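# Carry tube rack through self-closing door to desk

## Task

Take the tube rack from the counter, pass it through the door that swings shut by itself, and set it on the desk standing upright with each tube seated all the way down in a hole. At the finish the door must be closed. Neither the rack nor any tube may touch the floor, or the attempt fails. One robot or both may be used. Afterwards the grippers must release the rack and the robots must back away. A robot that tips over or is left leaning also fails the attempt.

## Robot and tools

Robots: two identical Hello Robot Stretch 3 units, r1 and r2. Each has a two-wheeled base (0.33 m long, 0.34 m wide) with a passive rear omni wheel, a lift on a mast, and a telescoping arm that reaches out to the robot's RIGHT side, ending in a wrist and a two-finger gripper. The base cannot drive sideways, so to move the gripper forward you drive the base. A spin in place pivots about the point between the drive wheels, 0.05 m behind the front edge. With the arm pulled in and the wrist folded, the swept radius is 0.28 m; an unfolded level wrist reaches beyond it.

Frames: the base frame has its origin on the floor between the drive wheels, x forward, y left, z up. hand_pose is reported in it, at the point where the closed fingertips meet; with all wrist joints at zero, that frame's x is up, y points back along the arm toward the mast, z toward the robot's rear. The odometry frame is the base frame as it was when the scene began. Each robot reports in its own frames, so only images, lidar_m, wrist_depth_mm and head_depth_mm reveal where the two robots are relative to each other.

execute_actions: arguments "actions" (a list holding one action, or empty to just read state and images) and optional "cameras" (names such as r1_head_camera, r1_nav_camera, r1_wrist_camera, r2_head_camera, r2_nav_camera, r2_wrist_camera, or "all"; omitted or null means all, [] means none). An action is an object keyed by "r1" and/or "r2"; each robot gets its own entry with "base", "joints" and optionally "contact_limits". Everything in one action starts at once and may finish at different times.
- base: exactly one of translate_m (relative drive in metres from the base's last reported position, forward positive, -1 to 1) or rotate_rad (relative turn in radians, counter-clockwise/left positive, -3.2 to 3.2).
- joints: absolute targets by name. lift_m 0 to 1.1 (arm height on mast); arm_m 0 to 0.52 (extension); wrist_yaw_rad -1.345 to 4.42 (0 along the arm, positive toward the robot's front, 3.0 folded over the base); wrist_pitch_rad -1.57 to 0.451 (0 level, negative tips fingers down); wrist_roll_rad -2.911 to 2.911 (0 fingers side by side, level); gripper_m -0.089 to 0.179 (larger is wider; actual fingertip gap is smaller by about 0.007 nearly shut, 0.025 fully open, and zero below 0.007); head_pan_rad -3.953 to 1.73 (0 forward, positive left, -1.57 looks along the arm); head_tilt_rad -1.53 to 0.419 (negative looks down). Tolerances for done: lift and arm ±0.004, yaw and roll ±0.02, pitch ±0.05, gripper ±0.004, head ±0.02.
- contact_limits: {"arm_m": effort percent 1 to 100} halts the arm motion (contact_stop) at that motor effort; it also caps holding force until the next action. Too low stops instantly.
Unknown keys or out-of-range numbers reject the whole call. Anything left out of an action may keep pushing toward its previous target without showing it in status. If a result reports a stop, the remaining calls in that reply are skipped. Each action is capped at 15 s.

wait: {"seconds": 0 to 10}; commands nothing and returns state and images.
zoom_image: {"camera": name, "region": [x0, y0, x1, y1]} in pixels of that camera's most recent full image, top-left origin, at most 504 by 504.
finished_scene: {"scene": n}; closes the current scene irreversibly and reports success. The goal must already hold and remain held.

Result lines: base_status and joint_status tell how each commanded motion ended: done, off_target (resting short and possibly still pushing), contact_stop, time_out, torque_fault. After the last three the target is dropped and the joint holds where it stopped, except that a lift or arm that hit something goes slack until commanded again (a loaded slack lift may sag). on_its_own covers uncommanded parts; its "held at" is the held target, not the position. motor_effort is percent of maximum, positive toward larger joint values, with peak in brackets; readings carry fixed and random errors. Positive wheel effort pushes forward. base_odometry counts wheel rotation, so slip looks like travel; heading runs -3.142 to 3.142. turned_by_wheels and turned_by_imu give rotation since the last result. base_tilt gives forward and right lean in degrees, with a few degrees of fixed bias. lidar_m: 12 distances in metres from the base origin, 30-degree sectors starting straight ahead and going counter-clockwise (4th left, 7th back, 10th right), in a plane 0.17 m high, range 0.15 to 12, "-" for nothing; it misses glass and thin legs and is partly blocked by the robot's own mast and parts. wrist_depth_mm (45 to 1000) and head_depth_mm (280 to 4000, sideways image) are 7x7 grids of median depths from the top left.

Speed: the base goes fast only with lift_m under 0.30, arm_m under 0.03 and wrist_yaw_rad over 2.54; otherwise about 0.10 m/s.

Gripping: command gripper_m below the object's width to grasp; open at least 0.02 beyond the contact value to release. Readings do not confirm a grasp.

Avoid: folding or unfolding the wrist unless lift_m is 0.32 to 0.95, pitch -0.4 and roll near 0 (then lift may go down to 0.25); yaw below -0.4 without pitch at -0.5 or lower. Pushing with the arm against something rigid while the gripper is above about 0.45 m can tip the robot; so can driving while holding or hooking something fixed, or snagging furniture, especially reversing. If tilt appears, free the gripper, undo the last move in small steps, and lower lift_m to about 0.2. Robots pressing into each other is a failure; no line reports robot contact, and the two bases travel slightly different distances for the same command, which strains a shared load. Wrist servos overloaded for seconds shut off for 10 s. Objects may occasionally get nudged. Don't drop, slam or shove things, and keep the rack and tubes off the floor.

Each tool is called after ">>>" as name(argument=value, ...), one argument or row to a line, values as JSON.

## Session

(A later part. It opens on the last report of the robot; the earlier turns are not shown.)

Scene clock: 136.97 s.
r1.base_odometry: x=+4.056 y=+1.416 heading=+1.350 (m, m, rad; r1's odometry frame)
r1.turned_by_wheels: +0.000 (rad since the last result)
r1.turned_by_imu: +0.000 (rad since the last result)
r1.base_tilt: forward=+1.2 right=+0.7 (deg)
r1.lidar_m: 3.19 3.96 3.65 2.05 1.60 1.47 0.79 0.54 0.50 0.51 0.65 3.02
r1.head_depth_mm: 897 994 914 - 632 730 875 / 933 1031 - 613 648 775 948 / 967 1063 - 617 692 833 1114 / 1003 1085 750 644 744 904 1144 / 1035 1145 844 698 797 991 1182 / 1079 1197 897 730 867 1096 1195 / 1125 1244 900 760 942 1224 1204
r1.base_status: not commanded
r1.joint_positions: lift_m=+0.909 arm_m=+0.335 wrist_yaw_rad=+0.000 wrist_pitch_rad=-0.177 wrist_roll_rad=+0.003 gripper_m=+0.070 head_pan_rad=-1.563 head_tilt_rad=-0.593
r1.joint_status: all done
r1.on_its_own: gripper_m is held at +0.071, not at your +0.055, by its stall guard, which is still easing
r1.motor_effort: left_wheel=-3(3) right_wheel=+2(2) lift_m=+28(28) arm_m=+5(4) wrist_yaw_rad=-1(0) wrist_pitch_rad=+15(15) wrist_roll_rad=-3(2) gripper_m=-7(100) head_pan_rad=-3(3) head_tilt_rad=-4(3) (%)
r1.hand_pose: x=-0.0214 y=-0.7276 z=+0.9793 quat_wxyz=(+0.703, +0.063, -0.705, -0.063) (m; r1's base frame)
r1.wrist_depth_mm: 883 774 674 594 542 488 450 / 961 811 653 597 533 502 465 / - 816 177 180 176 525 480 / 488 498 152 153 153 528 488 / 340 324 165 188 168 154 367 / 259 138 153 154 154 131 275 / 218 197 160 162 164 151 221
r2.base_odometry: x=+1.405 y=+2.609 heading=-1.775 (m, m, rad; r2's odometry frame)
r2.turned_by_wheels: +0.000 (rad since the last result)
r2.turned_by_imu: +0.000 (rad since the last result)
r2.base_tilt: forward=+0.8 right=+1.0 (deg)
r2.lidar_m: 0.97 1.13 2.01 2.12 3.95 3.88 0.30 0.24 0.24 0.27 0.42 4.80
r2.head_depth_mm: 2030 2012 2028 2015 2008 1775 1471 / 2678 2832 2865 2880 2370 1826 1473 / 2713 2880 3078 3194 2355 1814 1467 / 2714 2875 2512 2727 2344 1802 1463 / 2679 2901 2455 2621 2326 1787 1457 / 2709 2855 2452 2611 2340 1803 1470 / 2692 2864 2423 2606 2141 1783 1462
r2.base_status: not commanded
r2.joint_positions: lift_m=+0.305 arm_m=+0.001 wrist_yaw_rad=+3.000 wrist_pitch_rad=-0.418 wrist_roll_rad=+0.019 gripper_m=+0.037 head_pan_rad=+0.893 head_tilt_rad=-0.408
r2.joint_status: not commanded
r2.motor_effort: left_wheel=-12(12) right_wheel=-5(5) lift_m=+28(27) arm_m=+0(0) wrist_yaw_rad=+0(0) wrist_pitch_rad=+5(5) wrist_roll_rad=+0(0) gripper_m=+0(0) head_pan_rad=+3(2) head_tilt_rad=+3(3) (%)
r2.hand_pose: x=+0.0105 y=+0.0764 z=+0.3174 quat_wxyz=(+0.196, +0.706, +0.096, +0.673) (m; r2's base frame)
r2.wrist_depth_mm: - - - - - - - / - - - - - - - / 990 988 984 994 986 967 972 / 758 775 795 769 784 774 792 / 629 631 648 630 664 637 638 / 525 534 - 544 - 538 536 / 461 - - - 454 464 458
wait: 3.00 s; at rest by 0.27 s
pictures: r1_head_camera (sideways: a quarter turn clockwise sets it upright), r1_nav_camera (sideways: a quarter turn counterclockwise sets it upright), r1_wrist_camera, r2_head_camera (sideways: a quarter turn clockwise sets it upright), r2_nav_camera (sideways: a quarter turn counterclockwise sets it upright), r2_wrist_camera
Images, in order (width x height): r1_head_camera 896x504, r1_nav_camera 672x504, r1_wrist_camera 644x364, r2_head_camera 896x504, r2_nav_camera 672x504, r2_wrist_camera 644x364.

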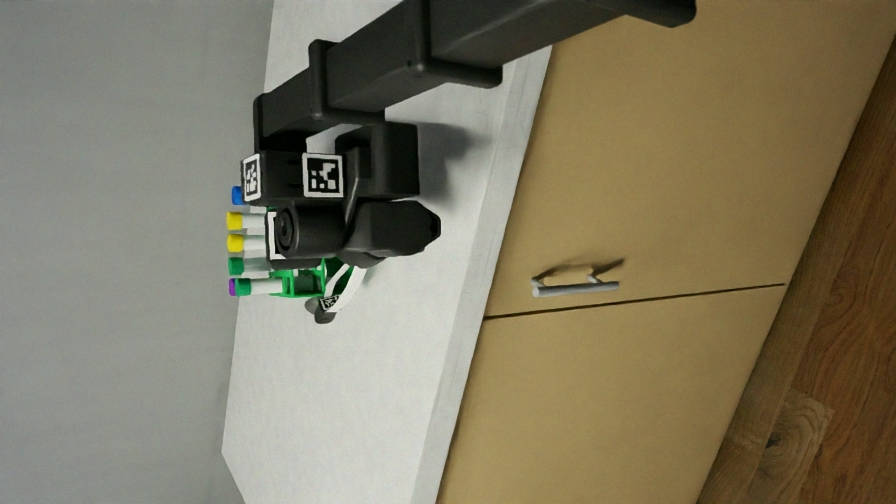

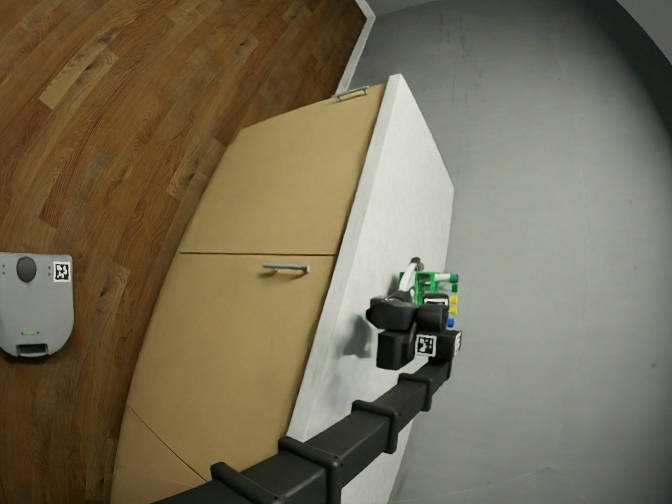

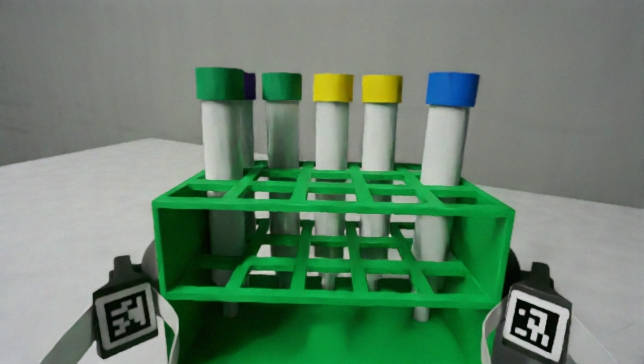

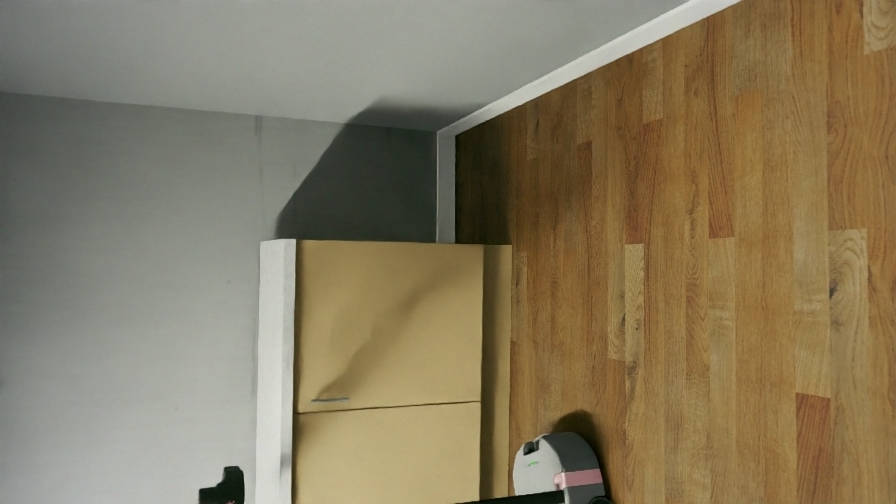

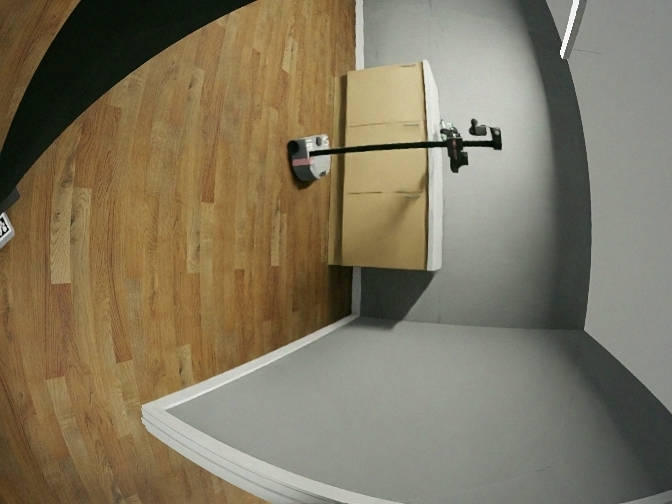

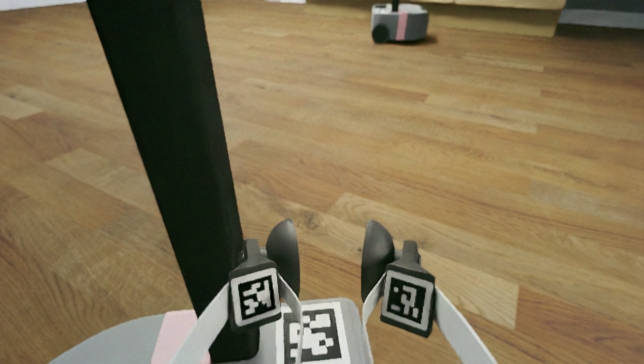

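>>> execute_actions(
  actions=[
    {"r1":{"joints":{"gripper_m":0.088}}},
  ],
  cameras=[],
)

>>> wait(
  seconds=5,
)

Scene clock: 149.70 s.
r1.base_odometry: x=+4.056 y=+1.416 heading=+1.350 (m, m, rad; r1's odometry frame)
r1.turned_by_wheels: +0.000 (rad since the last result)
r1.turned_by_imu: +0.000 (rad since the last result)
r1.base_tilt: forward=+1.2 right=+0.6 (deg)
r1.lidar_m: 3.20 3.96 3.65 2.04 1.60 1.47 0.79 0.54 0.50 0.51 0.65 3.02
r1.head_depth_mm: 901 994 916 - 633 731 873 / 933 1034 - 615 647 772 956 / 963 1072 - 618 691 835 1113 / 1001 1094 752 641 740 904 1136 / 1045 1145 842 697 798 993 1187 / 1083 1196 895 732 862 1097 1196 / 1126 1244 900 762 940 1236 1198
r1.base_status: not commanded
r1.joint_positions: lift_m=+0.909 arm_m=+0.335 wrist_yaw_rad=+0.000 wrist_pitch_rad=-0.177 wrist_roll_rad=+0.003 gripper_m=+0.089 head_pan_rad=-1.563 head_tilt_rad=-0.593
r1.joint_status: all done
r1.motor_effort: left_wheel=-3(3) right_wheel=+2(2) lift_m=+27(28) arm_m=+4(5) wrist_yaw_rad=-1(0) wrist_pitch_rad=+15(15) wrist_roll_rad=-2(3) gripper_m=-19(17) head_pan_rad=-3(2) head_tilt_rad=-4(3) (%)
r1.hand_pose: x=-0.0214 y=-0.7276 z=+0.9793 quat_wxyz=(+0.703, +0.063, -0.705, -0.063) (m; r1's base frame)
r1.wrist_depth_mm: 873 773 675 599 544 494 449 / 933 807 182 596 530 508 465 / - 835 177 180 176 521 483 / 489 497 153 154 153 531 491 / 341 322 165 188 168 154 368 / 260 138 153 154 154 130 276 / 218 197 160 163 164 151 220
r2.base_odometry: x=+1.405 y=+2.609 heading=-1.775 (m, m, rad; r2's odometry frame)
r2.turned_by_wheels: +0.000 (rad since the last result)
r2.turned_by_imu: +0.000 (rad since the last result)
r2.base_tilt: forward=+0.8 right=+1.0 (deg)
r2.lidar_m: 0.97 1.12 2.01 2.13 3.94 3.88 0.30 0.24 0.24 0.27 0.42 4.80
r2.head_depth_mm: 2032 2030 2017 2025 2011 1796 1471 / 2698 2848 2878 2867 2371 1826 1468 / 2735 2874 3052 3186 2380 1813 1476 / 2721 2884 2500 2727 2371 1801 1469 / 2708 2887 2475 2623 2321 1808 1460 / 2684 2854 2464 2619 2347 1796 1462 / 2674 2833 2460 2618 2138 1796 1451
r2.base_status: not commanded
r2.joint_positions: lift_m=+0.305 arm_m=+0.001 wrist_yaw_rad=+3.000 wrist_pitch_rad=-0.418 wrist_roll_rad=+0.019 gripper_m=+0.037 head_pan_rad=+0.893 head_tilt_rad=-0.408
r2.joint_status: not commanded
r2.motor_effort: left_wheel=-12(12) right_wheel=-5(5) lift_m=+28(27) arm_m=+0(0) wrist_yaw_rad=+0(0) wrist_pitch_rad=+5(5) wrist_roll_rad=+0(0) gripper_m=+0(0) head_pan_rad=+2(3) head_tilt_rad=+2(4) (%)
r2.hand_pose: x=+0.0105 y=+0.0764 z=+0.3174 quat_wxyz=(+0.196, +0.706, +0.096, +0.673) (m; r2's base frame)
r2.wrist_depth_mm: - - - - - - - / - - - - - - - / 977 981 - 991 - - - / 781 764 786 771 757 773 763 / 641 635 659 633 652 625 636 / 529 535 - 542 - 535 543 / 470 - - - 449 462 469
pictures: none
No camera images: the call's "cameras" was empty. Leave "cameras" out to get every camera's image.

Scene clock: 154.70 s.
r1.base_odometry: x=+4.056 y=+1.416 heading=+1.350 (m, m, rad; r1's odometry frame)
r1.turned_by_wheels: +0.000 (rad since the last result)
r1.turned_by_imu: +0.000 (rad since the last result)
r1.base_tilt: forward=+1.2 right=+0.8 (deg)
r1.lidar_m: 3.20 3.96 3.63 2.04 1.60 1.48 0.79 0.54 0.50 0.51 0.65 3.01
r1.head_depth_mm: 900 990 912 - 633 731 874 / 935 1033 - 614 650 775 954 / 962 1070 - 614 694 835 1111 / 1000 1094 747 641 742 904 1140 / 1038 1153 845 697 795 989 1188 / 1077 1197 896 729 862 1090 1192 / 1131 1245 898 764 936 1221 1200
r1.base_status: not commanded
r1.joint_positions: lift_m=+0.909 arm_m=+0.335 wrist_yaw_rad=+0.000 wrist_pitch_rad=-0.177 wrist_roll_rad=+0.003 gripper_m=+0.089 head_pan_rad=-1.563 head_tilt_rad=-0.593
r1.joint_status: all done
r1.motor_effort: left_wheel=-3(3) right_wheel=+2(2) lift_m=+28(28) arm_m=+5(5) wrist_yaw_rad=+0(0) wrist_pitch_rad=+15(15) wrist_roll_rad=-2(3) gripper_m=-18(17) head_pan_rad=-2(2) head_tilt_rad=-3(3) (%)
r1.hand_pose: x=-0.0214 y=-0.7276 z=+0.9793 quat_wxyz=(+0.703, +0.063, -0.705, -0.063) (m; r1's base frame)
r1.wrist_depth_mm: 882 773 675 597 539 491 450 / 948 819 182 600 528 500 466 / - 842 178 180 175 522 480 / 492 497 152 154 152 532 492 / 338 324 164 188 167 154 366 / 260 138 153 154 155 131 274 / 218 196 160 161 164 151 220
r2.base_odometry: x=+1.405 y=+2.609 heading=-1.775 (m, m, rad; r2's odometry frame)
r2.turned_by_wheels: +0.000 (rad since the last result)
r2.turned_by_imu: +0.000 (rad since the last result)
r2.base_tilt: forward=+1.0 right=+0.9 (deg)
r2.lidar_m: 0.97 1.12 2.01 2.13 3.95 3.89 0.30 0.24 0.24 0.27 0.42 4.81
r2.head_depth_mm: 2009 2022 2035 2013 1995 1794 1470 / 2671 2839 2861 2835 2382 1822 1477 / 2702 2870 3077 3205 2353 1824 1466 / 2686 2834 2513 2681 2352 1805 1462 / 2677 2885 2448 2623 2365 1808 1465 / 2689 2848 2467 2622 2319 1799 1466 / 2680 2819 2468 2613 2152 1787 1454
r2.base_status: not commanded
r2.joint_positions: lift_m=+0.305 arm_m=+0.001 wrist_yaw_rad=+3.000 wrist_pitch_rad=-0.418 wrist_roll_rad=+0.019 gripper_m=+0.037 head_pan_rad=+0.893 head_tilt_rad=-0.408
r2.joint_status: not commanded
r2.motor_effort: left_wheel=-12(12) right_wheel=-5(5) lift_m=+28(27) arm_m=+0(0) wrist_yaw_rad=+0(0) wrist_pitch_rad=+5(5) wrist_roll_rad=+0(0) gripper_m=+1(0) head_pan_rad=+2(3) head_tilt_rad=+3(4) (%)
r2.hand_pose: x=+0.0105 y=+0.0764 z=+0.3174 quat_wxyz=(+0.196, +0.706, +0.096, +0.673) (m; r2's base frame)
r2.wrist_depth_mm: - - - - - - - / - - - - - - - / 990 985 979 994 989 - 974 / 774 771 757 761 779 768 779 / 626 621 654 639 664 634 633 / 535 534 - 536 - 534 534 / 458 - - - 451 460 460
wait: 5.00 s; at rest by 0.27 s
pictures: r1_head_camera (sideways: a quarter turn clockwise sets it upright), r1_nav_camera (sideways: a quarter turn counterclockwise sets it upright), r1_wrist_camera, r2_head_camera (sideways: a quarter turn clockwise sets it upright), r2_nav_camera (sideways: a quarter turn counterclockwise sets it upright), r2_wrist_camera
Images, in order (width x height): r1_head_camera 896x504, r1_nav_camera 672x504, r1_wrist_camera 644x364, r2_head_camera 896x504, r2_nav_camera 672x504, r2_wrist_camera 644x364.

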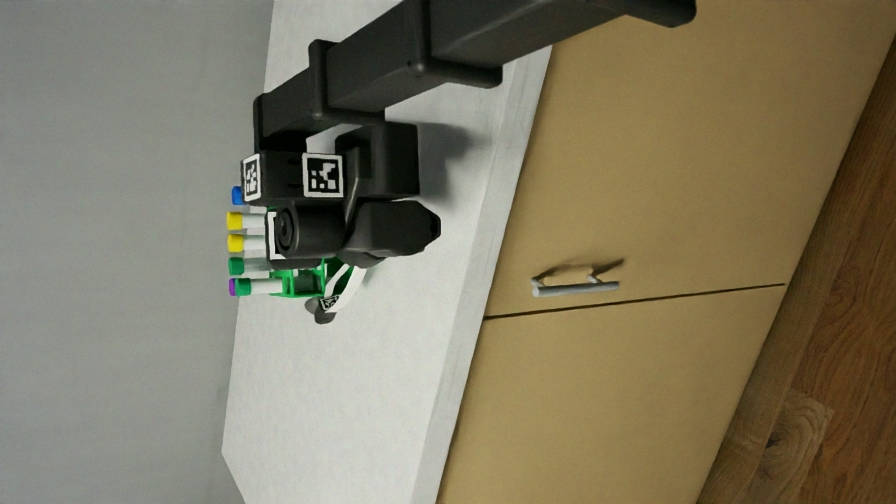

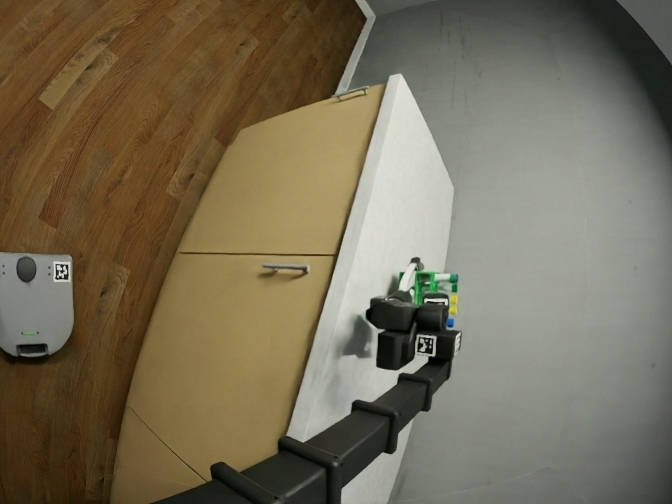

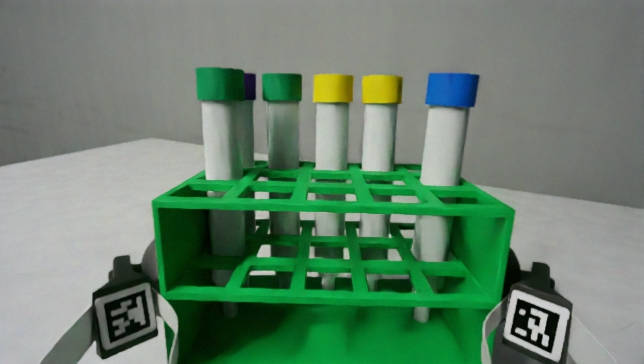

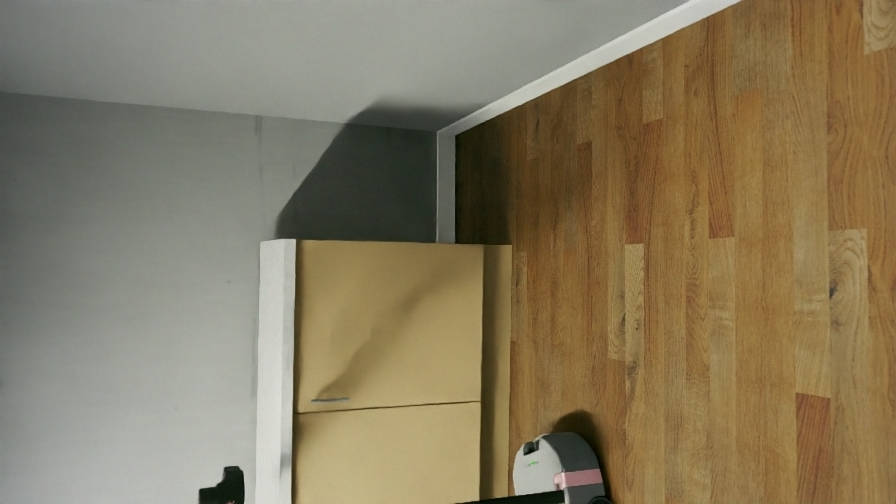

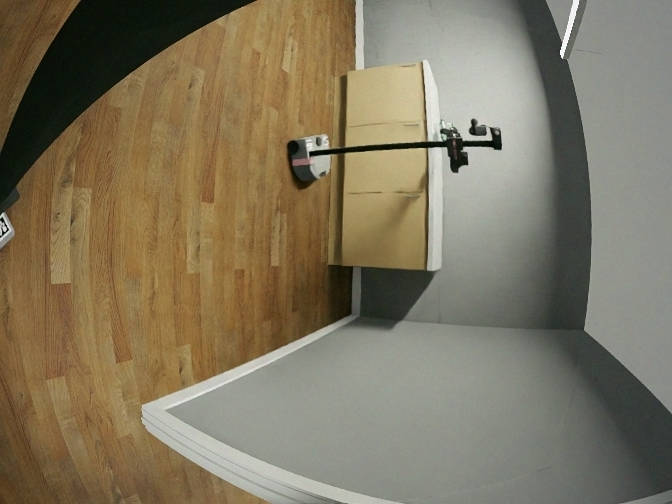

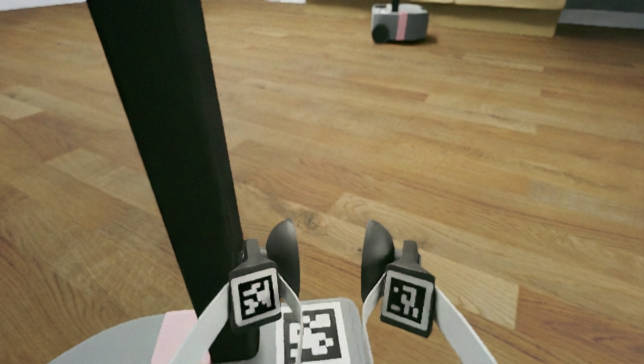

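>>> execute_actions(
  actions=[
    {"r1":{"base":{"rotate_rad":1.74},"joints":{"arm_m":0,"lift_m":0.93,"wrist_yaw_rad":1.5,"head_pan_rad":-0.6,"head_tilt_rad":-1.1}}},
  ],
  cameras=["r1_wrist_camera","r1_nav_camera"],
)

>>> execute_actions(
  actions=[
    {"r1":{"base":{"translate_m":0.68},"joints":{"lift_m":0.5,"wrist_yaw_rad":2.6}}},
  ],
  cameras=["r1_wrist_camera","r1_nav_camera","r1_head_camera"],
)

Scene clock: 159.63 s.
r1.base_odometry: x=+4.056 y=+1.416 heading=+3.090 (m, m, rad; r1's odometry frame)
r1.turned_by_wheels: +1.740 (rad since the last result)
r1.turned_by_imu: +1.752 (rad since the last result)
r1.base_tilt: forward=+1.3 right=+0.8 (deg)
r1.lidar_m: 2.03 1.52 1.48 0.67 0.51 0.50 0.53 0.76 3.16 3.33 3.75 2.30
r1.head_depth_mm: 1980 1719 1589 - 1253 1178 1085 / 1976 1732 1519 - 1262 1180 1089 / 1908 327 389 1405 1279 1209 - / 1914 325 360 1400 1273 1193 - / 1933 308 327 1379 1282 1172 1087 / 2002 994 1525 1396 1278 1186 1096 / 1918 1745 1552 1418 1279 1175 1096
r1.base_status: done
r1.joint_positions: lift_m=+0.929 arm_m=+0.001 wrist_yaw_rad=+1.500 wrist_pitch_rad=-0.178 wrist_roll_rad=+0.003 gripper_m=+0.089 head_pan_rad=-0.607 head_tilt_rad=-1.086
r1.joint_status: all done
r1.motor_effort: left_wheel=-3(11) right_wheel=+2(6) lift_m=+27(29) arm_m=-4(4) wrist_yaw_rad=+0(3) wrist_pitch_rad=+15(15) wrist_roll_rad=-2(2) gripper_m=-18(18) head_pan_rad=+3(30) head_tilt_rad=-7(38) (%)
r1.hand_pose: x=+0.2259 y=-0.1633 z=+0.9991 quat_wxyz=(+0.558, +0.527, -0.473, +0.433) (m; r1's base frame)
r1.wrist_depth_mm: - - - - - - - / - - - 178 - - - / - - 177 179 176 - - / - - 152 154 153 - - / - - 167 188 167 154 - / - 138 153 154 154 131 - / - - 161 162 164 151 -
r2.base_odometry: x=+1.405 y=+2.609 heading=-1.775 (m, m, rad; r2's odometry frame)
r2.turned_by_wheels: +0.000 (rad since the last result)
r2.turned_by_imu: +0.000 (rad since the last result)
r2.base_tilt: forward=+0.9 right=+0.9 (deg)
r2.lidar_m: 0.97 1.12 2.12 2.12 3.92 3.88 0.30 0.24 0.24 0.27 0.42 4.81
r2.head_depth_mm: 2024 2023 2018 2006 2000 1779 1480 / 2677 2846 2870 2827 2356 1825 1474 / 2722 2896 3111 3243 2373 1822 1468 / 2691 2853 2521 2717 2353 1800 1466 / 2704 2838 2447 2614 2324 1802 1462 / 2678 2858 2444 2628 2324 1805 1464 / 2698 2849 2454 2560 2247 1798 1463
r2.base_status: not commanded
r2.joint_positions: lift_m=+0.305 arm_m=+0.001 wrist_yaw_rad=+3.000 wrist_pitch_rad=-0.418 wrist_roll_rad=+0.019 gripper_m=+0.037 head_pan_rad=+0.893 head_tilt_rad=-0.408
r2.joint_status: not commanded
r2.motor_effort: left_wheel=-12(12) right_wheel=-5(5) lift_m=+28(27) arm_m=+0(0) wrist_yaw_rad=+0(1) wrist_pitch_rad=+5(5) wrist_roll_rad=+0(0) gripper_m=+0(0) head_pan_rad=+2(2) head_tilt_rad=+3(3) (%)
r2.hand_pose: x=+0.0105 y=+0.0764 z=+0.3174 quat_wxyz=(+0.196, +0.706, +0.096, +0.673) (m; r2's base frame)
r2.wrist_depth_mm: - - - - - - - / - - - - - - - / - - 990 993 1000 988 - / 760 770 778 791 773 786 775 / 635 628 652 640 643 640 630 / 529 526 - 546 - 530 540 / 461 - - - 445 467 466
pictures: r1_nav_camera (sideways: a quarter turn counterclockwise sets it upright), r1_wrist_camera
Images, in order (width x height): r1_nav_camera 672x504, r1_wrist_camera 644x364.

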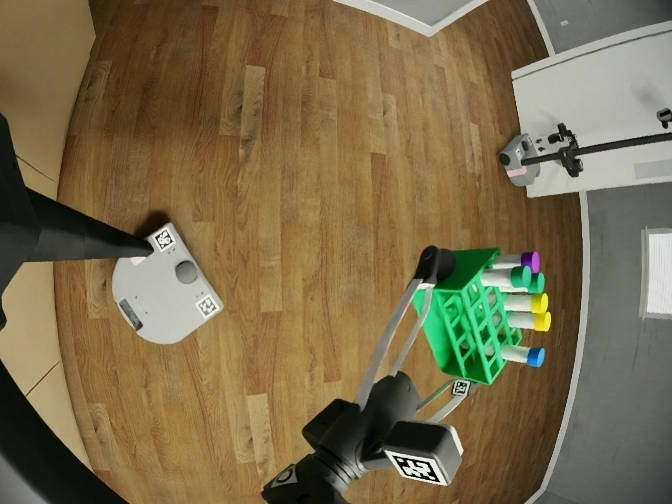

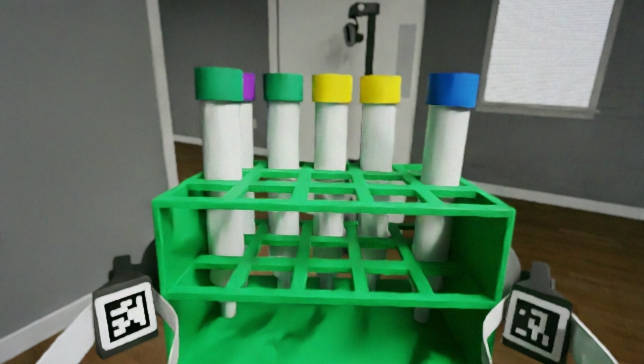

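Scene clock: 167.40 s.
r1.base_odometry: x=+3.377 y=+1.451 heading=+3.089 (m, m, rad; r1's odometry frame)
r1.turned_by_wheels: +0.000 (rad since the last result)
r1.turned_by_imu: +0.002 (rad since the last result)
r1.base_tilt: forward=+1.3 right=+0.7 (deg)
r1.lidar_m: 1.79 1.14 1.11 1.17 1.09 1.07 1.13 1.63 3.53 3.70 3.16 1.39
r1.head_depth_mm: 1980 1724 1559 1408 1278 1193 - / 1950 1730 1542 1401 1293 - - / 1973 1720 1547 1406 1291 1204 - / 1949 1738 1543 1392 1277 1194 - / 1935 1715 1546 1389 1287 681 1059 / 1604 1603 1551 1409 1281 611 1058 / 1573 1652 1552 1395 1285 1182 1095
r1.base_status: done
r1.joint_positions: lift_m=+0.500 arm_m=+0.001 wrist_yaw_rad=+2.598 wrist_pitch_rad=-0.178 wrist_roll_rad=+0.003 gripper_m=+0.089 head_pan_rad=-0.607 head_tilt_rad=-1.087
r1.joint_status: all done
r1.motor_effort: left_wheel=-4(7) right_wheel=+2(6) lift_m=+13(25) arm_m=-4(5) wrist_yaw_rad=+1(2) wrist_pitch_rad=+15(15) wrist_roll_rad=-2(2) gripper_m=-18(19) head_pan_rad=+2(3) head_tilt_rad=-6(7) (%)
r1.hand_pose: x=+0.1069 y=+0.0666 z=+0.5700 quat_wxyz=(+0.250, +0.696, -0.128, +0.661) (m; r1's base frame)
r1.wrist_depth_mm: - - - - - - - / - - - - - - - / - - 178 180 174 - - / - - 152 154 153 - - / - - 165 188 168 154 - / - 138 153 155 155 130 - / 915 832 161 163 164 151 940
r2.base_odometry: x=+1.405 y=+2.609 heading=-1.775 (m, m, rad; r2's odometry frame)
r2.turned_by_wheels: +0.000 (rad since the last result)
r2.turned_by_imu: -0.001 (rad since the last result)
r2.base_tilt: forward=+0.8 right=+1.1 (deg)
r2.lidar_m: 0.97 1.13 1.46 2.70 3.94 3.89 0.30 0.24 0.24 0.27 0.42 4.78
r2.head_depth_mm: 2036 2023 2010 2016 2003 1790 1477 / 2691 2842 2846 2880 2366 1814 1480 / 2728 2866 3079 3222 2371 1822 1473 / 2694 2896 2497 2712 2344 1816 1468 / 2724 2865 2467 2582 2347 1809 1466 / 2659 2875 2416 2531 2153 1725 1456 / 2640 1423 2444 2567 2218 1668 1455
r2.base_status: not commanded
r2.joint_positions: lift_m=+0.305 arm_m=+0.001 wrist_yaw_rad=+3.000 wrist_pitch_rad=-0.418 wrist_roll_rad=+0.019 gripper_m=+0.037 head_pan_rad=+0.893 head_tilt_rad=-0.408
r2.joint_status: not commanded
r2.motor_effort: left_wheel=-13(12) right_wheel=-5(5) lift_m=+28(27) arm_m=+0(0) wrist_yaw_rad=+0(0) wrist_pitch_rad=+5(5) wrist_roll_rad=+0(0) gripper_m=+0(0) head_pan_rad=+2(3) head_tilt_rad=+3(2) (%)
r2.hand_pose: x=+0.0105 y=+0.0764 z=+0.3174 quat_wxyz=(+0.196, +0.706, +0.096, +0.673) (m; r2's base frame)
r2.wrist_depth_mm: - - - - - - - / - - - - - - - / 994 1000 - 985 - 985 992 / 775 770 765 774 782 777 775 / 637 632 654 631 660 633 641 / 530 539 - 540 - 537 545 / 473 - - - 448 462 453
pictures: r1_head_camera (sideways: a quarter turn clockwise sets it upright), r1_nav_camera (sideways: a quarter turn counterclockwise sets it upright), r1_wrist_camera
Images, in order (width x height): r1_head_camera 896x504, r1_nav_camera 672x504, r1_wrist_camera 644x364.

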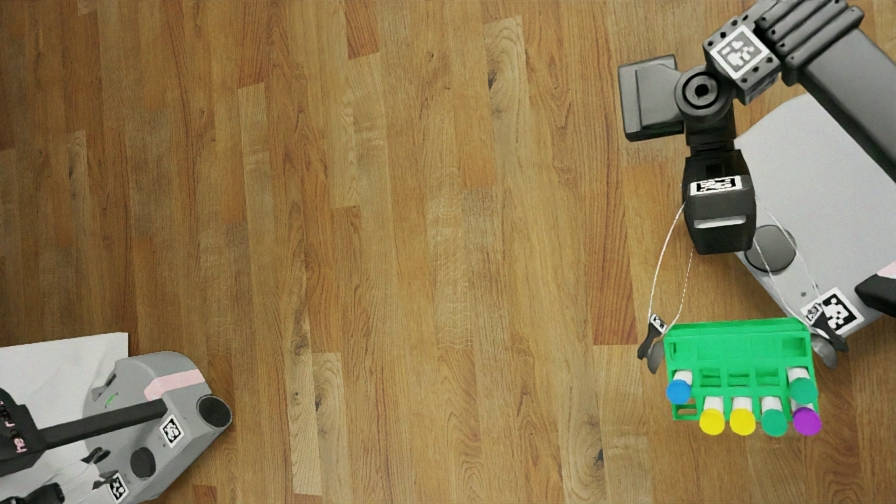

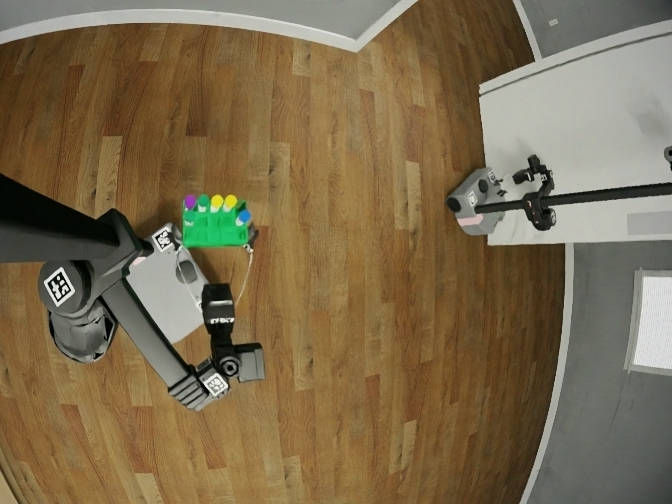

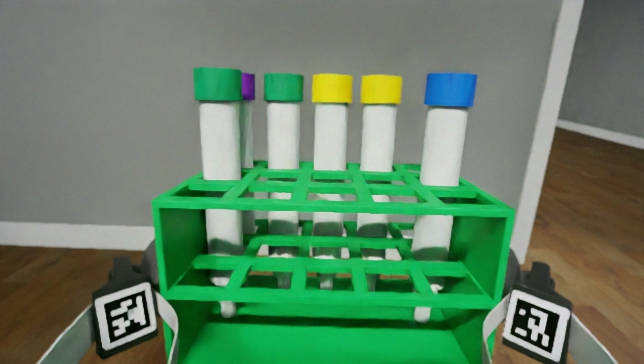

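>>> execute_actions(
  actions=[
    {"r1":{"base":{"translate_m":1.0},"joints":{"lift_m":0.285,"head_pan_rad":0.3,"head_tilt_rad":-0.9}},"r2":{"joints":{"head_pan_rad":0.3,"head_tilt_rad":-0.9}}},
  ],
  cameras=["r1_wrist_camera","r1_nav_camera","r2_nav_camera"],
)

Scene clock: 174.10 s.
r1.base_odometry: x=+2.378 y=+1.504 heading=+3.089 (m, m, rad; r1's odometry frame)
r1.turned_by_wheels: +0.000 (rad since the last result)
r1.turned_by_imu: +0.003 (rad since the last result)
r1.base_tilt: forward=+1.3 right=+0.8 (deg)
r1.lidar_m: 0.93 3.31 0.57 0.61 0.86 1.89 2.01 3.82 4.06 3.05 0.58 0.59
r1.head_depth_mm: 874 980 1126 1320 1375 1206 1087 / 1029 1131 1291 1491 1369 1210 1089 / 2569 2210 1793 1571 1370 1222 1097 / 2676 2228 1843 1573 1375 1220 803 / 2814 2203 1847 1572 1376 1219 1060 / 2767 2229 1837 1582 1367 1227 1095 / 2851 2252 1855 1563 1370 1203 1094
r1.base_status: done
r1.joint_positions: lift_m=+0.285 arm_m=+0.001 wrist_yaw_rad=+2.599 wrist_pitch_rad=-0.179 wrist_roll_rad=+0.003 gripper_m=+0.089 head_pan_rad=+0.293 head_tilt_rad=-0.901
r1.joint_status: all done
r1.motor_effort: left_wheel=-3(10) right_wheel=+2(10) lift_m=+13(15) arm_m=-4(4) wrist_yaw_rad=+0(1) wrist_pitch_rad=+16(15) wrist_roll_rad=-2(2) gripper_m=-18(18) head_pan_rad=+2(29) head_tilt_rad=+1(23) (%)
r1.hand_pose: x=+0.1067 y=+0.0666 z=+0.3549 quat_wxyz=(+0.250, +0.696, -0.128, +0.661) (m; r1's base frame)
r1.wrist_depth_mm: 579 576 569 - - - - / 610 610 577 - 173 - - / 645 641 178 179 174 - - / 683 676 153 154 153 - - / 709 697 165 188 167 154 - / 710 138 153 155 155 130 788 / 610 558 160 162 164 151 621
r2.base_odometry: x=+1.405 y=+2.609 heading=-1.775 (m, m, rad; r2's odometry frame)
r2.turned_by_wheels: +0.000 (rad since the last result)
r2.turned_by_imu: +0.000 (rad since the last result)
r2.base_tilt: forward=+0.8 right=+1.0 (deg)
r2.lidar_m: 0.97 0.58 2.49 2.71 3.94 3.88 0.30 0.24 0.24 0.27 0.42 4.81
r2.head_depth_mm: 2718 2330 1971 1674 1455 1282 1143 / 867 1004 1255 1622 1447 1282 1146 / 960 1073 1242 1461 1449 1282 1145 / 1096 1241 1463 1614 1445 1278 1150 / 1260 1480 1782 1665 1024 1272 1147 / 1502 1812 1969 1596 1197 1197 1141 / 1847 2101 894 975 1232 1121 1135
r2.base_status: not commanded
r2.joint_positions: lift_m=+0.305 arm_m=+0.001 wrist_yaw_rad=+3.000 wrist_pitch_rad=-0.418 wrist_roll_rad=+0.019 gripper_m=+0.037 head_pan_rad=+0.307 head_tilt_rad=-0.889
r2.joint_status: all done
r2.motor_effort: left_wheel=-12(12) right_wheel=-6(5) lift_m=+28(28) arm_m=+0(0) wrist_yaw_rad=+0(0) wrist_pitch_rad=+5(5) wrist_roll_rad=+0(0) gripper_m=+0(0) head_pan_rad=-3(32) head_tilt_rad=-4(22) (%)
r2.hand_pose: x=+0.0105 y=+0.0764 z=+0.3174 quat_wxyz=(+0.196, +0.706, +0.096, +0.673) (m; r2's base frame)
r2.wrist_depth_mm: - - - - - - 438 / - - - - - - - / 999 991 987 973 926 643 604 / 769 762 776 768 733 552 554 / 631 637 647 625 647 607 611 / 534 533 - 535 - 541 536 / 463 - - - 448 465 465
pictures: r1_nav_camera (sideways: a quarter turn counterclockwise sets it upright), r1_wrist_camera, r2_nav_camera (sideways: a quarter turn counterclockwise sets it upright)
Images, in order (width x height): r1_nav_camera 672x504, r1_wrist_camera 644x364, r2_nav_camera 672x504.

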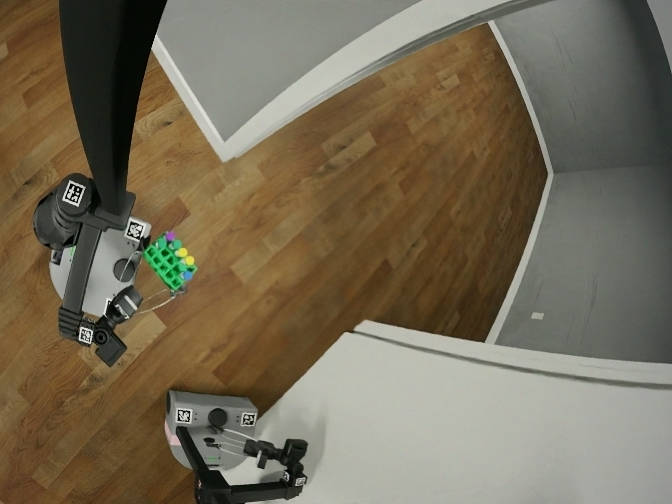

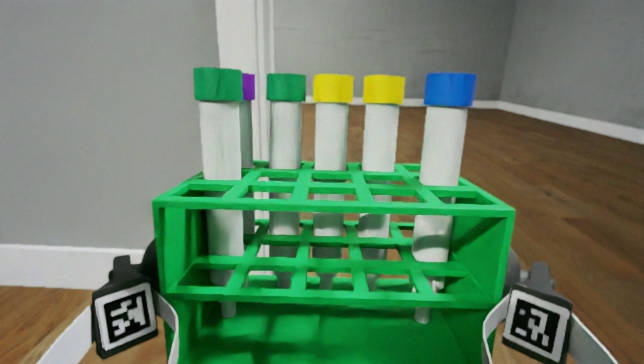

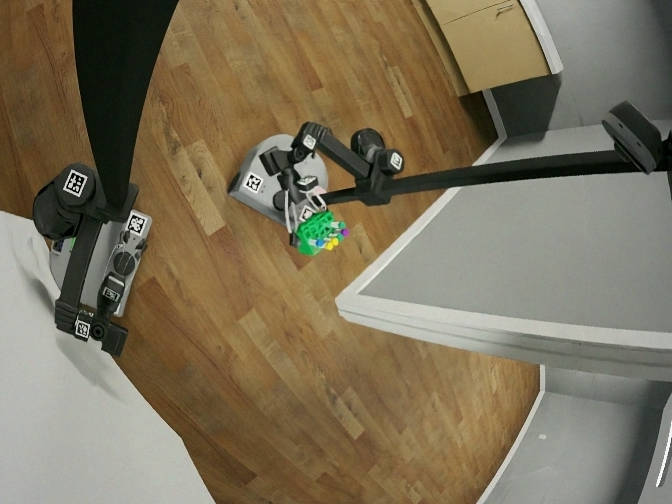

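>>> execute_actions(
  actions=[
    {"r1":{"base":{"rotate_rad":0.45},"joints":{"head_pan_rad":0}}},
  ],
  cameras=["r1_nav_camera"],
)

>>> execute_actions(
  actions=[
    {"r1":{"base":{"translate_m":0.5}}},
  ],
  cameras=["r1_nav_camera"],
)

Scene clock: 178.23 s.
r1.base_odometry: x=+2.378 y=+1.504 heading=-2.744 (m, m, rad; r1's odometry frame)
r1.turned_by_wheels: +0.450 (rad since the last result)
r1.turned_by_imu: +0.451 (rad since the last result)
r1.base_tilt: forward=+1.3 right=+0.7 (deg)
r1.lidar_m: 3.06 0.57 0.58 0.79 1.91 1.96 3.52 4.04 3.29 0.58 0.59 0.90
r1.head_depth_mm: 2429 2033 1281 1428 1362 1217 1087 / 2665 2179 1830 1574 1375 1218 1097 / 2777 2230 1831 1568 1373 1211 1093 / 2823 2196 1842 1567 1375 1218 1064 / 2779 2228 1820 1580 1369 1216 768 / 2826 2217 1861 1568 1365 1225 1097 / 2812 2225 1838 1589 1377 1186 1094
r1.base_status: done
r1.joint_positions: lift_m=+0.285 arm_m=+0.001 wrist_yaw_rad=+2.599 wrist_pitch_rad=-0.179 wrist_roll_rad=+0.003 gripper_m=+0.089 head_pan_rad=+0.007 head_tilt_rad=-0.901
r1.joint_status: all done
r1.motor_effort: left_wheel=-3(13) right_wheel=+2(7) lift_m=+12(12) arm_m=-4(4) wrist_yaw_rad=+1(2) wrist_pitch_rad=+16(15) wrist_roll_rad=-2(2) gripper_m=-19(17) head_pan_rad=-2(18) head_tilt_rad=+1(1) (%)
r1.hand_pose: x=+0.1067 y=+0.0666 z=+0.3549 quat_wxyz=(+0.250, +0.696, -0.128, +0.661) (m; r1's base frame)
r1.wrist_depth_mm: - 847 717 618 563 - - / - 883 691 177 553 - - / - 956 177 180 174 - - / - - 152 154 152 - - / 989 940 165 189 168 154 - / 738 139 153 155 155 130 783 / 610 561 160 162 164 151 638
r2.base_odometry: x=+1.405 y=+2.609 heading=-1.775 (m, m, rad; r2's odometry frame)
r2.turned_by_wheels: +0.000 (rad since the last result)
r2.turned_by_imu: +0.000 (rad since the last result)
r2.base_tilt: forward=+0.8 right=+1.2 (deg)
r2.lidar_m: 0.97 0.58 2.49 2.71 3.96 3.89 0.30 0.24 0.24 0.27 0.42 4.78
r2.head_depth_mm: 2748 2303 1972 1673 1447 1283 1149 / 868 1005 1247 1627 1451 1279 1146 / 964 1074 1246 1463 1453 1275 1148 / 1087 1255 1472 1619 1449 1275 1142 / 1263 1475 1783 1655 1368 1276 1143 / 1495 1815 1952 1661 1069 1136 1143 / 1848 2222 1945 1012 1209 1078 1142
r2.base_status: not commanded
r2.joint_positions: lift_m=+0.305 arm_m=+0.001 wrist_yaw_rad=+3.000 wrist_pitch_rad=-0.418 wrist_roll_rad=+0.019 gripper_m=+0.037 head_pan_rad=+0.307 head_tilt_rad=-0.889
r2.joint_status: not commanded
r2.motor_effort: left_wheel=-11(11) right_wheel=-5(5) lift_m=+28(27) arm_m=+0(0) wrist_yaw_rad=+1(1) wrist_pitch_rad=+5(5) wrist_roll_rad=+0(0) gripper_m=+0(0) head_pan_rad=-3(3) head_tilt_rad=-4(4) (%)
r2.hand_pose: x=+0.0105 y=+0.0764 z=+0.3174 quat_wxyz=(+0.196, +0.706, +0.096, +0.673) (m; r2's base frame)
r2.wrist_depth_mm: - - - - - - 399 / - - - - - - - / - 968 - 999 936 638 636 / 770 770 773 789 709 524 578 / 634 618 662 623 631 556 634 / 530 534 - 541 - 532 531 / 466 - - - 452 459 473
pictures: r1_nav_camera (sideways: a quarter turn counterclockwise sets it upright)
Images, in order (width x height): r1_nav_camera 672x504.

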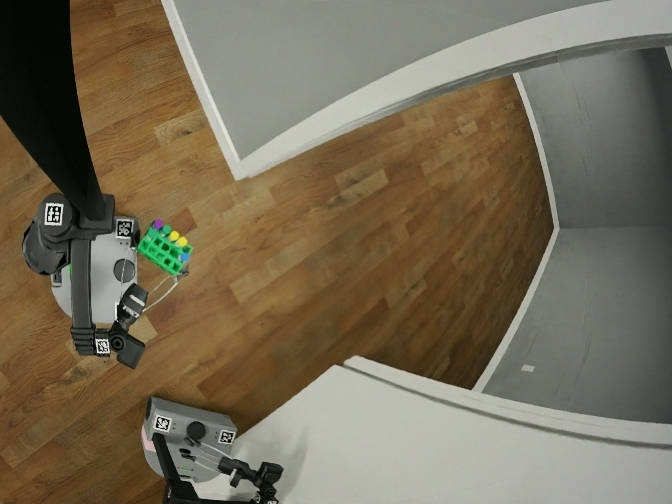

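Scene clock: 181.63 s.
r1.base_odometry: x=+1.917 y=+1.310 heading=-2.744 (m, m, rad; r1's odometry frame)
r1.turned_by_wheels: +0.000 (rad since the last result)
r1.turned_by_imu: +0.001 (rad since the last result)
r1.base_tilt: forward=+1.3 right=+0.7 (deg)
r1.lidar_m: 2.70 4.29 4.14 0.37 0.52 2.23 3.05 4.49 0.62 0.64 0.62 0.70
r1.head_depth_mm: 2187 2191 1840 1550 1294 1215 1099 / 2429 2201 1835 1562 1372 1216 1089 / 2611 2220 1854 1562 1373 1221 1093 / 2803 2228 1825 1577 1374 1220 1064 / 2779 2184 1846 1576 1365 1219 760 / 2806 2229 1862 1579 1370 1220 1099 / 2810 2241 1860 1576 1375 1226 1099
r1.base_status: done
r1.joint_positions: lift_m=+0.285 arm_m=+0.001 wrist_yaw_rad=+2.599 wrist_pitch_rad=-0.179 wrist_roll_rad=+0.003 gripper_m=+0.089 head_pan_rad=+0.007 head_tilt_rad=-0.901
r1.joint_status: not commanded
r1.motor_effort: left_wheel=-3(10) right_wheel=+2(9) lift_m=+13(12) arm_m=-4(4) wrist_yaw_rad=+1(1) wrist_pitch_rad=+16(15) wrist_roll_rad=-2(2) gripper_m=-18(19) head_pan_rad=-3(2) head_tilt_rad=+1(1) (%)
r1.hand_pose: x=+0.1067 y=+0.0666 z=+0.3549 quat_wxyz=(+0.250, +0.696, -0.128, +0.661) (m; r1's base frame)
r1.wrist_depth_mm: 334 - - - - - - / 349 - - - 173 - - / 354 440 178 179 174 - - / 359 429 152 154 152 - - / 372 414 164 189 167 154 - / 395 138 153 154 155 130 782 / 444 483 160 163 164 151 631
r2.base_odometry: x=+1.405 y=+2.609 heading=-1.775 (m, m, rad; r2's odometry frame)
r2.turned_by_wheels: +0.000 (rad since the last result)
r2.turned_by_imu: +0.000 (rad since the last result)
r2.base_tilt: forward=+0.9 right=+1.0 (deg)
r2.lidar_m: 0.61 1.12 2.49 2.70 3.94 3.88 0.30 0.24 0.24 0.27 0.42 4.78
r2.head_depth_mm: 658 2330 1988 1667 1107 1245 1145 / 846 921 921 1565 909 1140 1146 / 962 1073 1240 974 1223 1137 1142 / 1098 1253 1450 1590 1368 1212 1145 / 1266 1484 1781 1673 1435 1276 1142 / 1504 1817 1947 1661 1436 1275 1139 / 1843 2232 1957 1667 1448 1272 1145
r2.base_status: not commanded
r2.joint_positions: lift_m=+0.305 arm_m=+0.001 wrist_yaw_rad=+3.000 wrist_pitch_rad=-0.418 wrist_roll_rad=+0.019 gripper_m=+0.037 head_pan_rad=+0.307 head_tilt_rad=-0.889
r2.joint_status: not commanded
r2.motor_effort: left_wheel=-11(12) right_wheel=-5(5) lift_m=+28(27) arm_m=+0(0) wrist_yaw_rad=+1(0) wrist_pitch_rad=+5(5) wrist_roll_rad=+0(0) gripper_m=+0(0) head_pan_rad=-4(3) head_tilt_rad=-4(4) (%)
r2.hand_pose: x=+0.0105 y=+0.0764 z=+0.3174 quat_wxyz=(+0.196, +0.706, +0.096, +0.673) (m; r2's base frame)
r2.wrist_depth_mm: - - - - - - - / - - - - - - - / 990 969 - - - - - / 765 764 767 773 775 796 775 / 628 636 655 632 652 632 626 / 533 531 - 543 - 541 535 / 459 - - - 451 457 474
pictures: r1_nav_camera (sideways: a quarter turn counterclockwise sets it upright)
Images, in order (width x height): r1_nav_camera 672x504.

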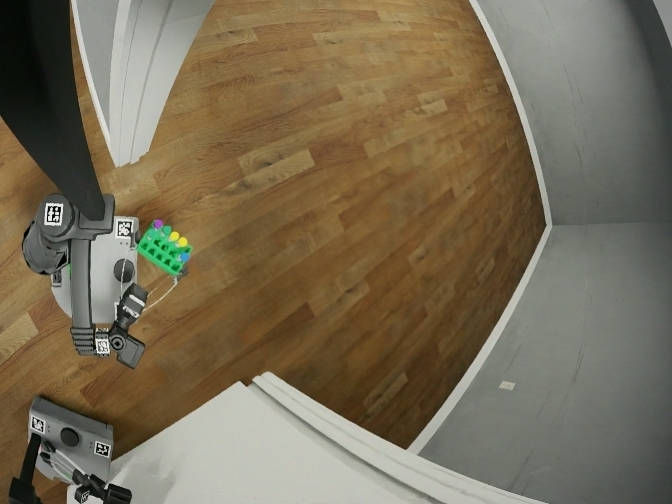

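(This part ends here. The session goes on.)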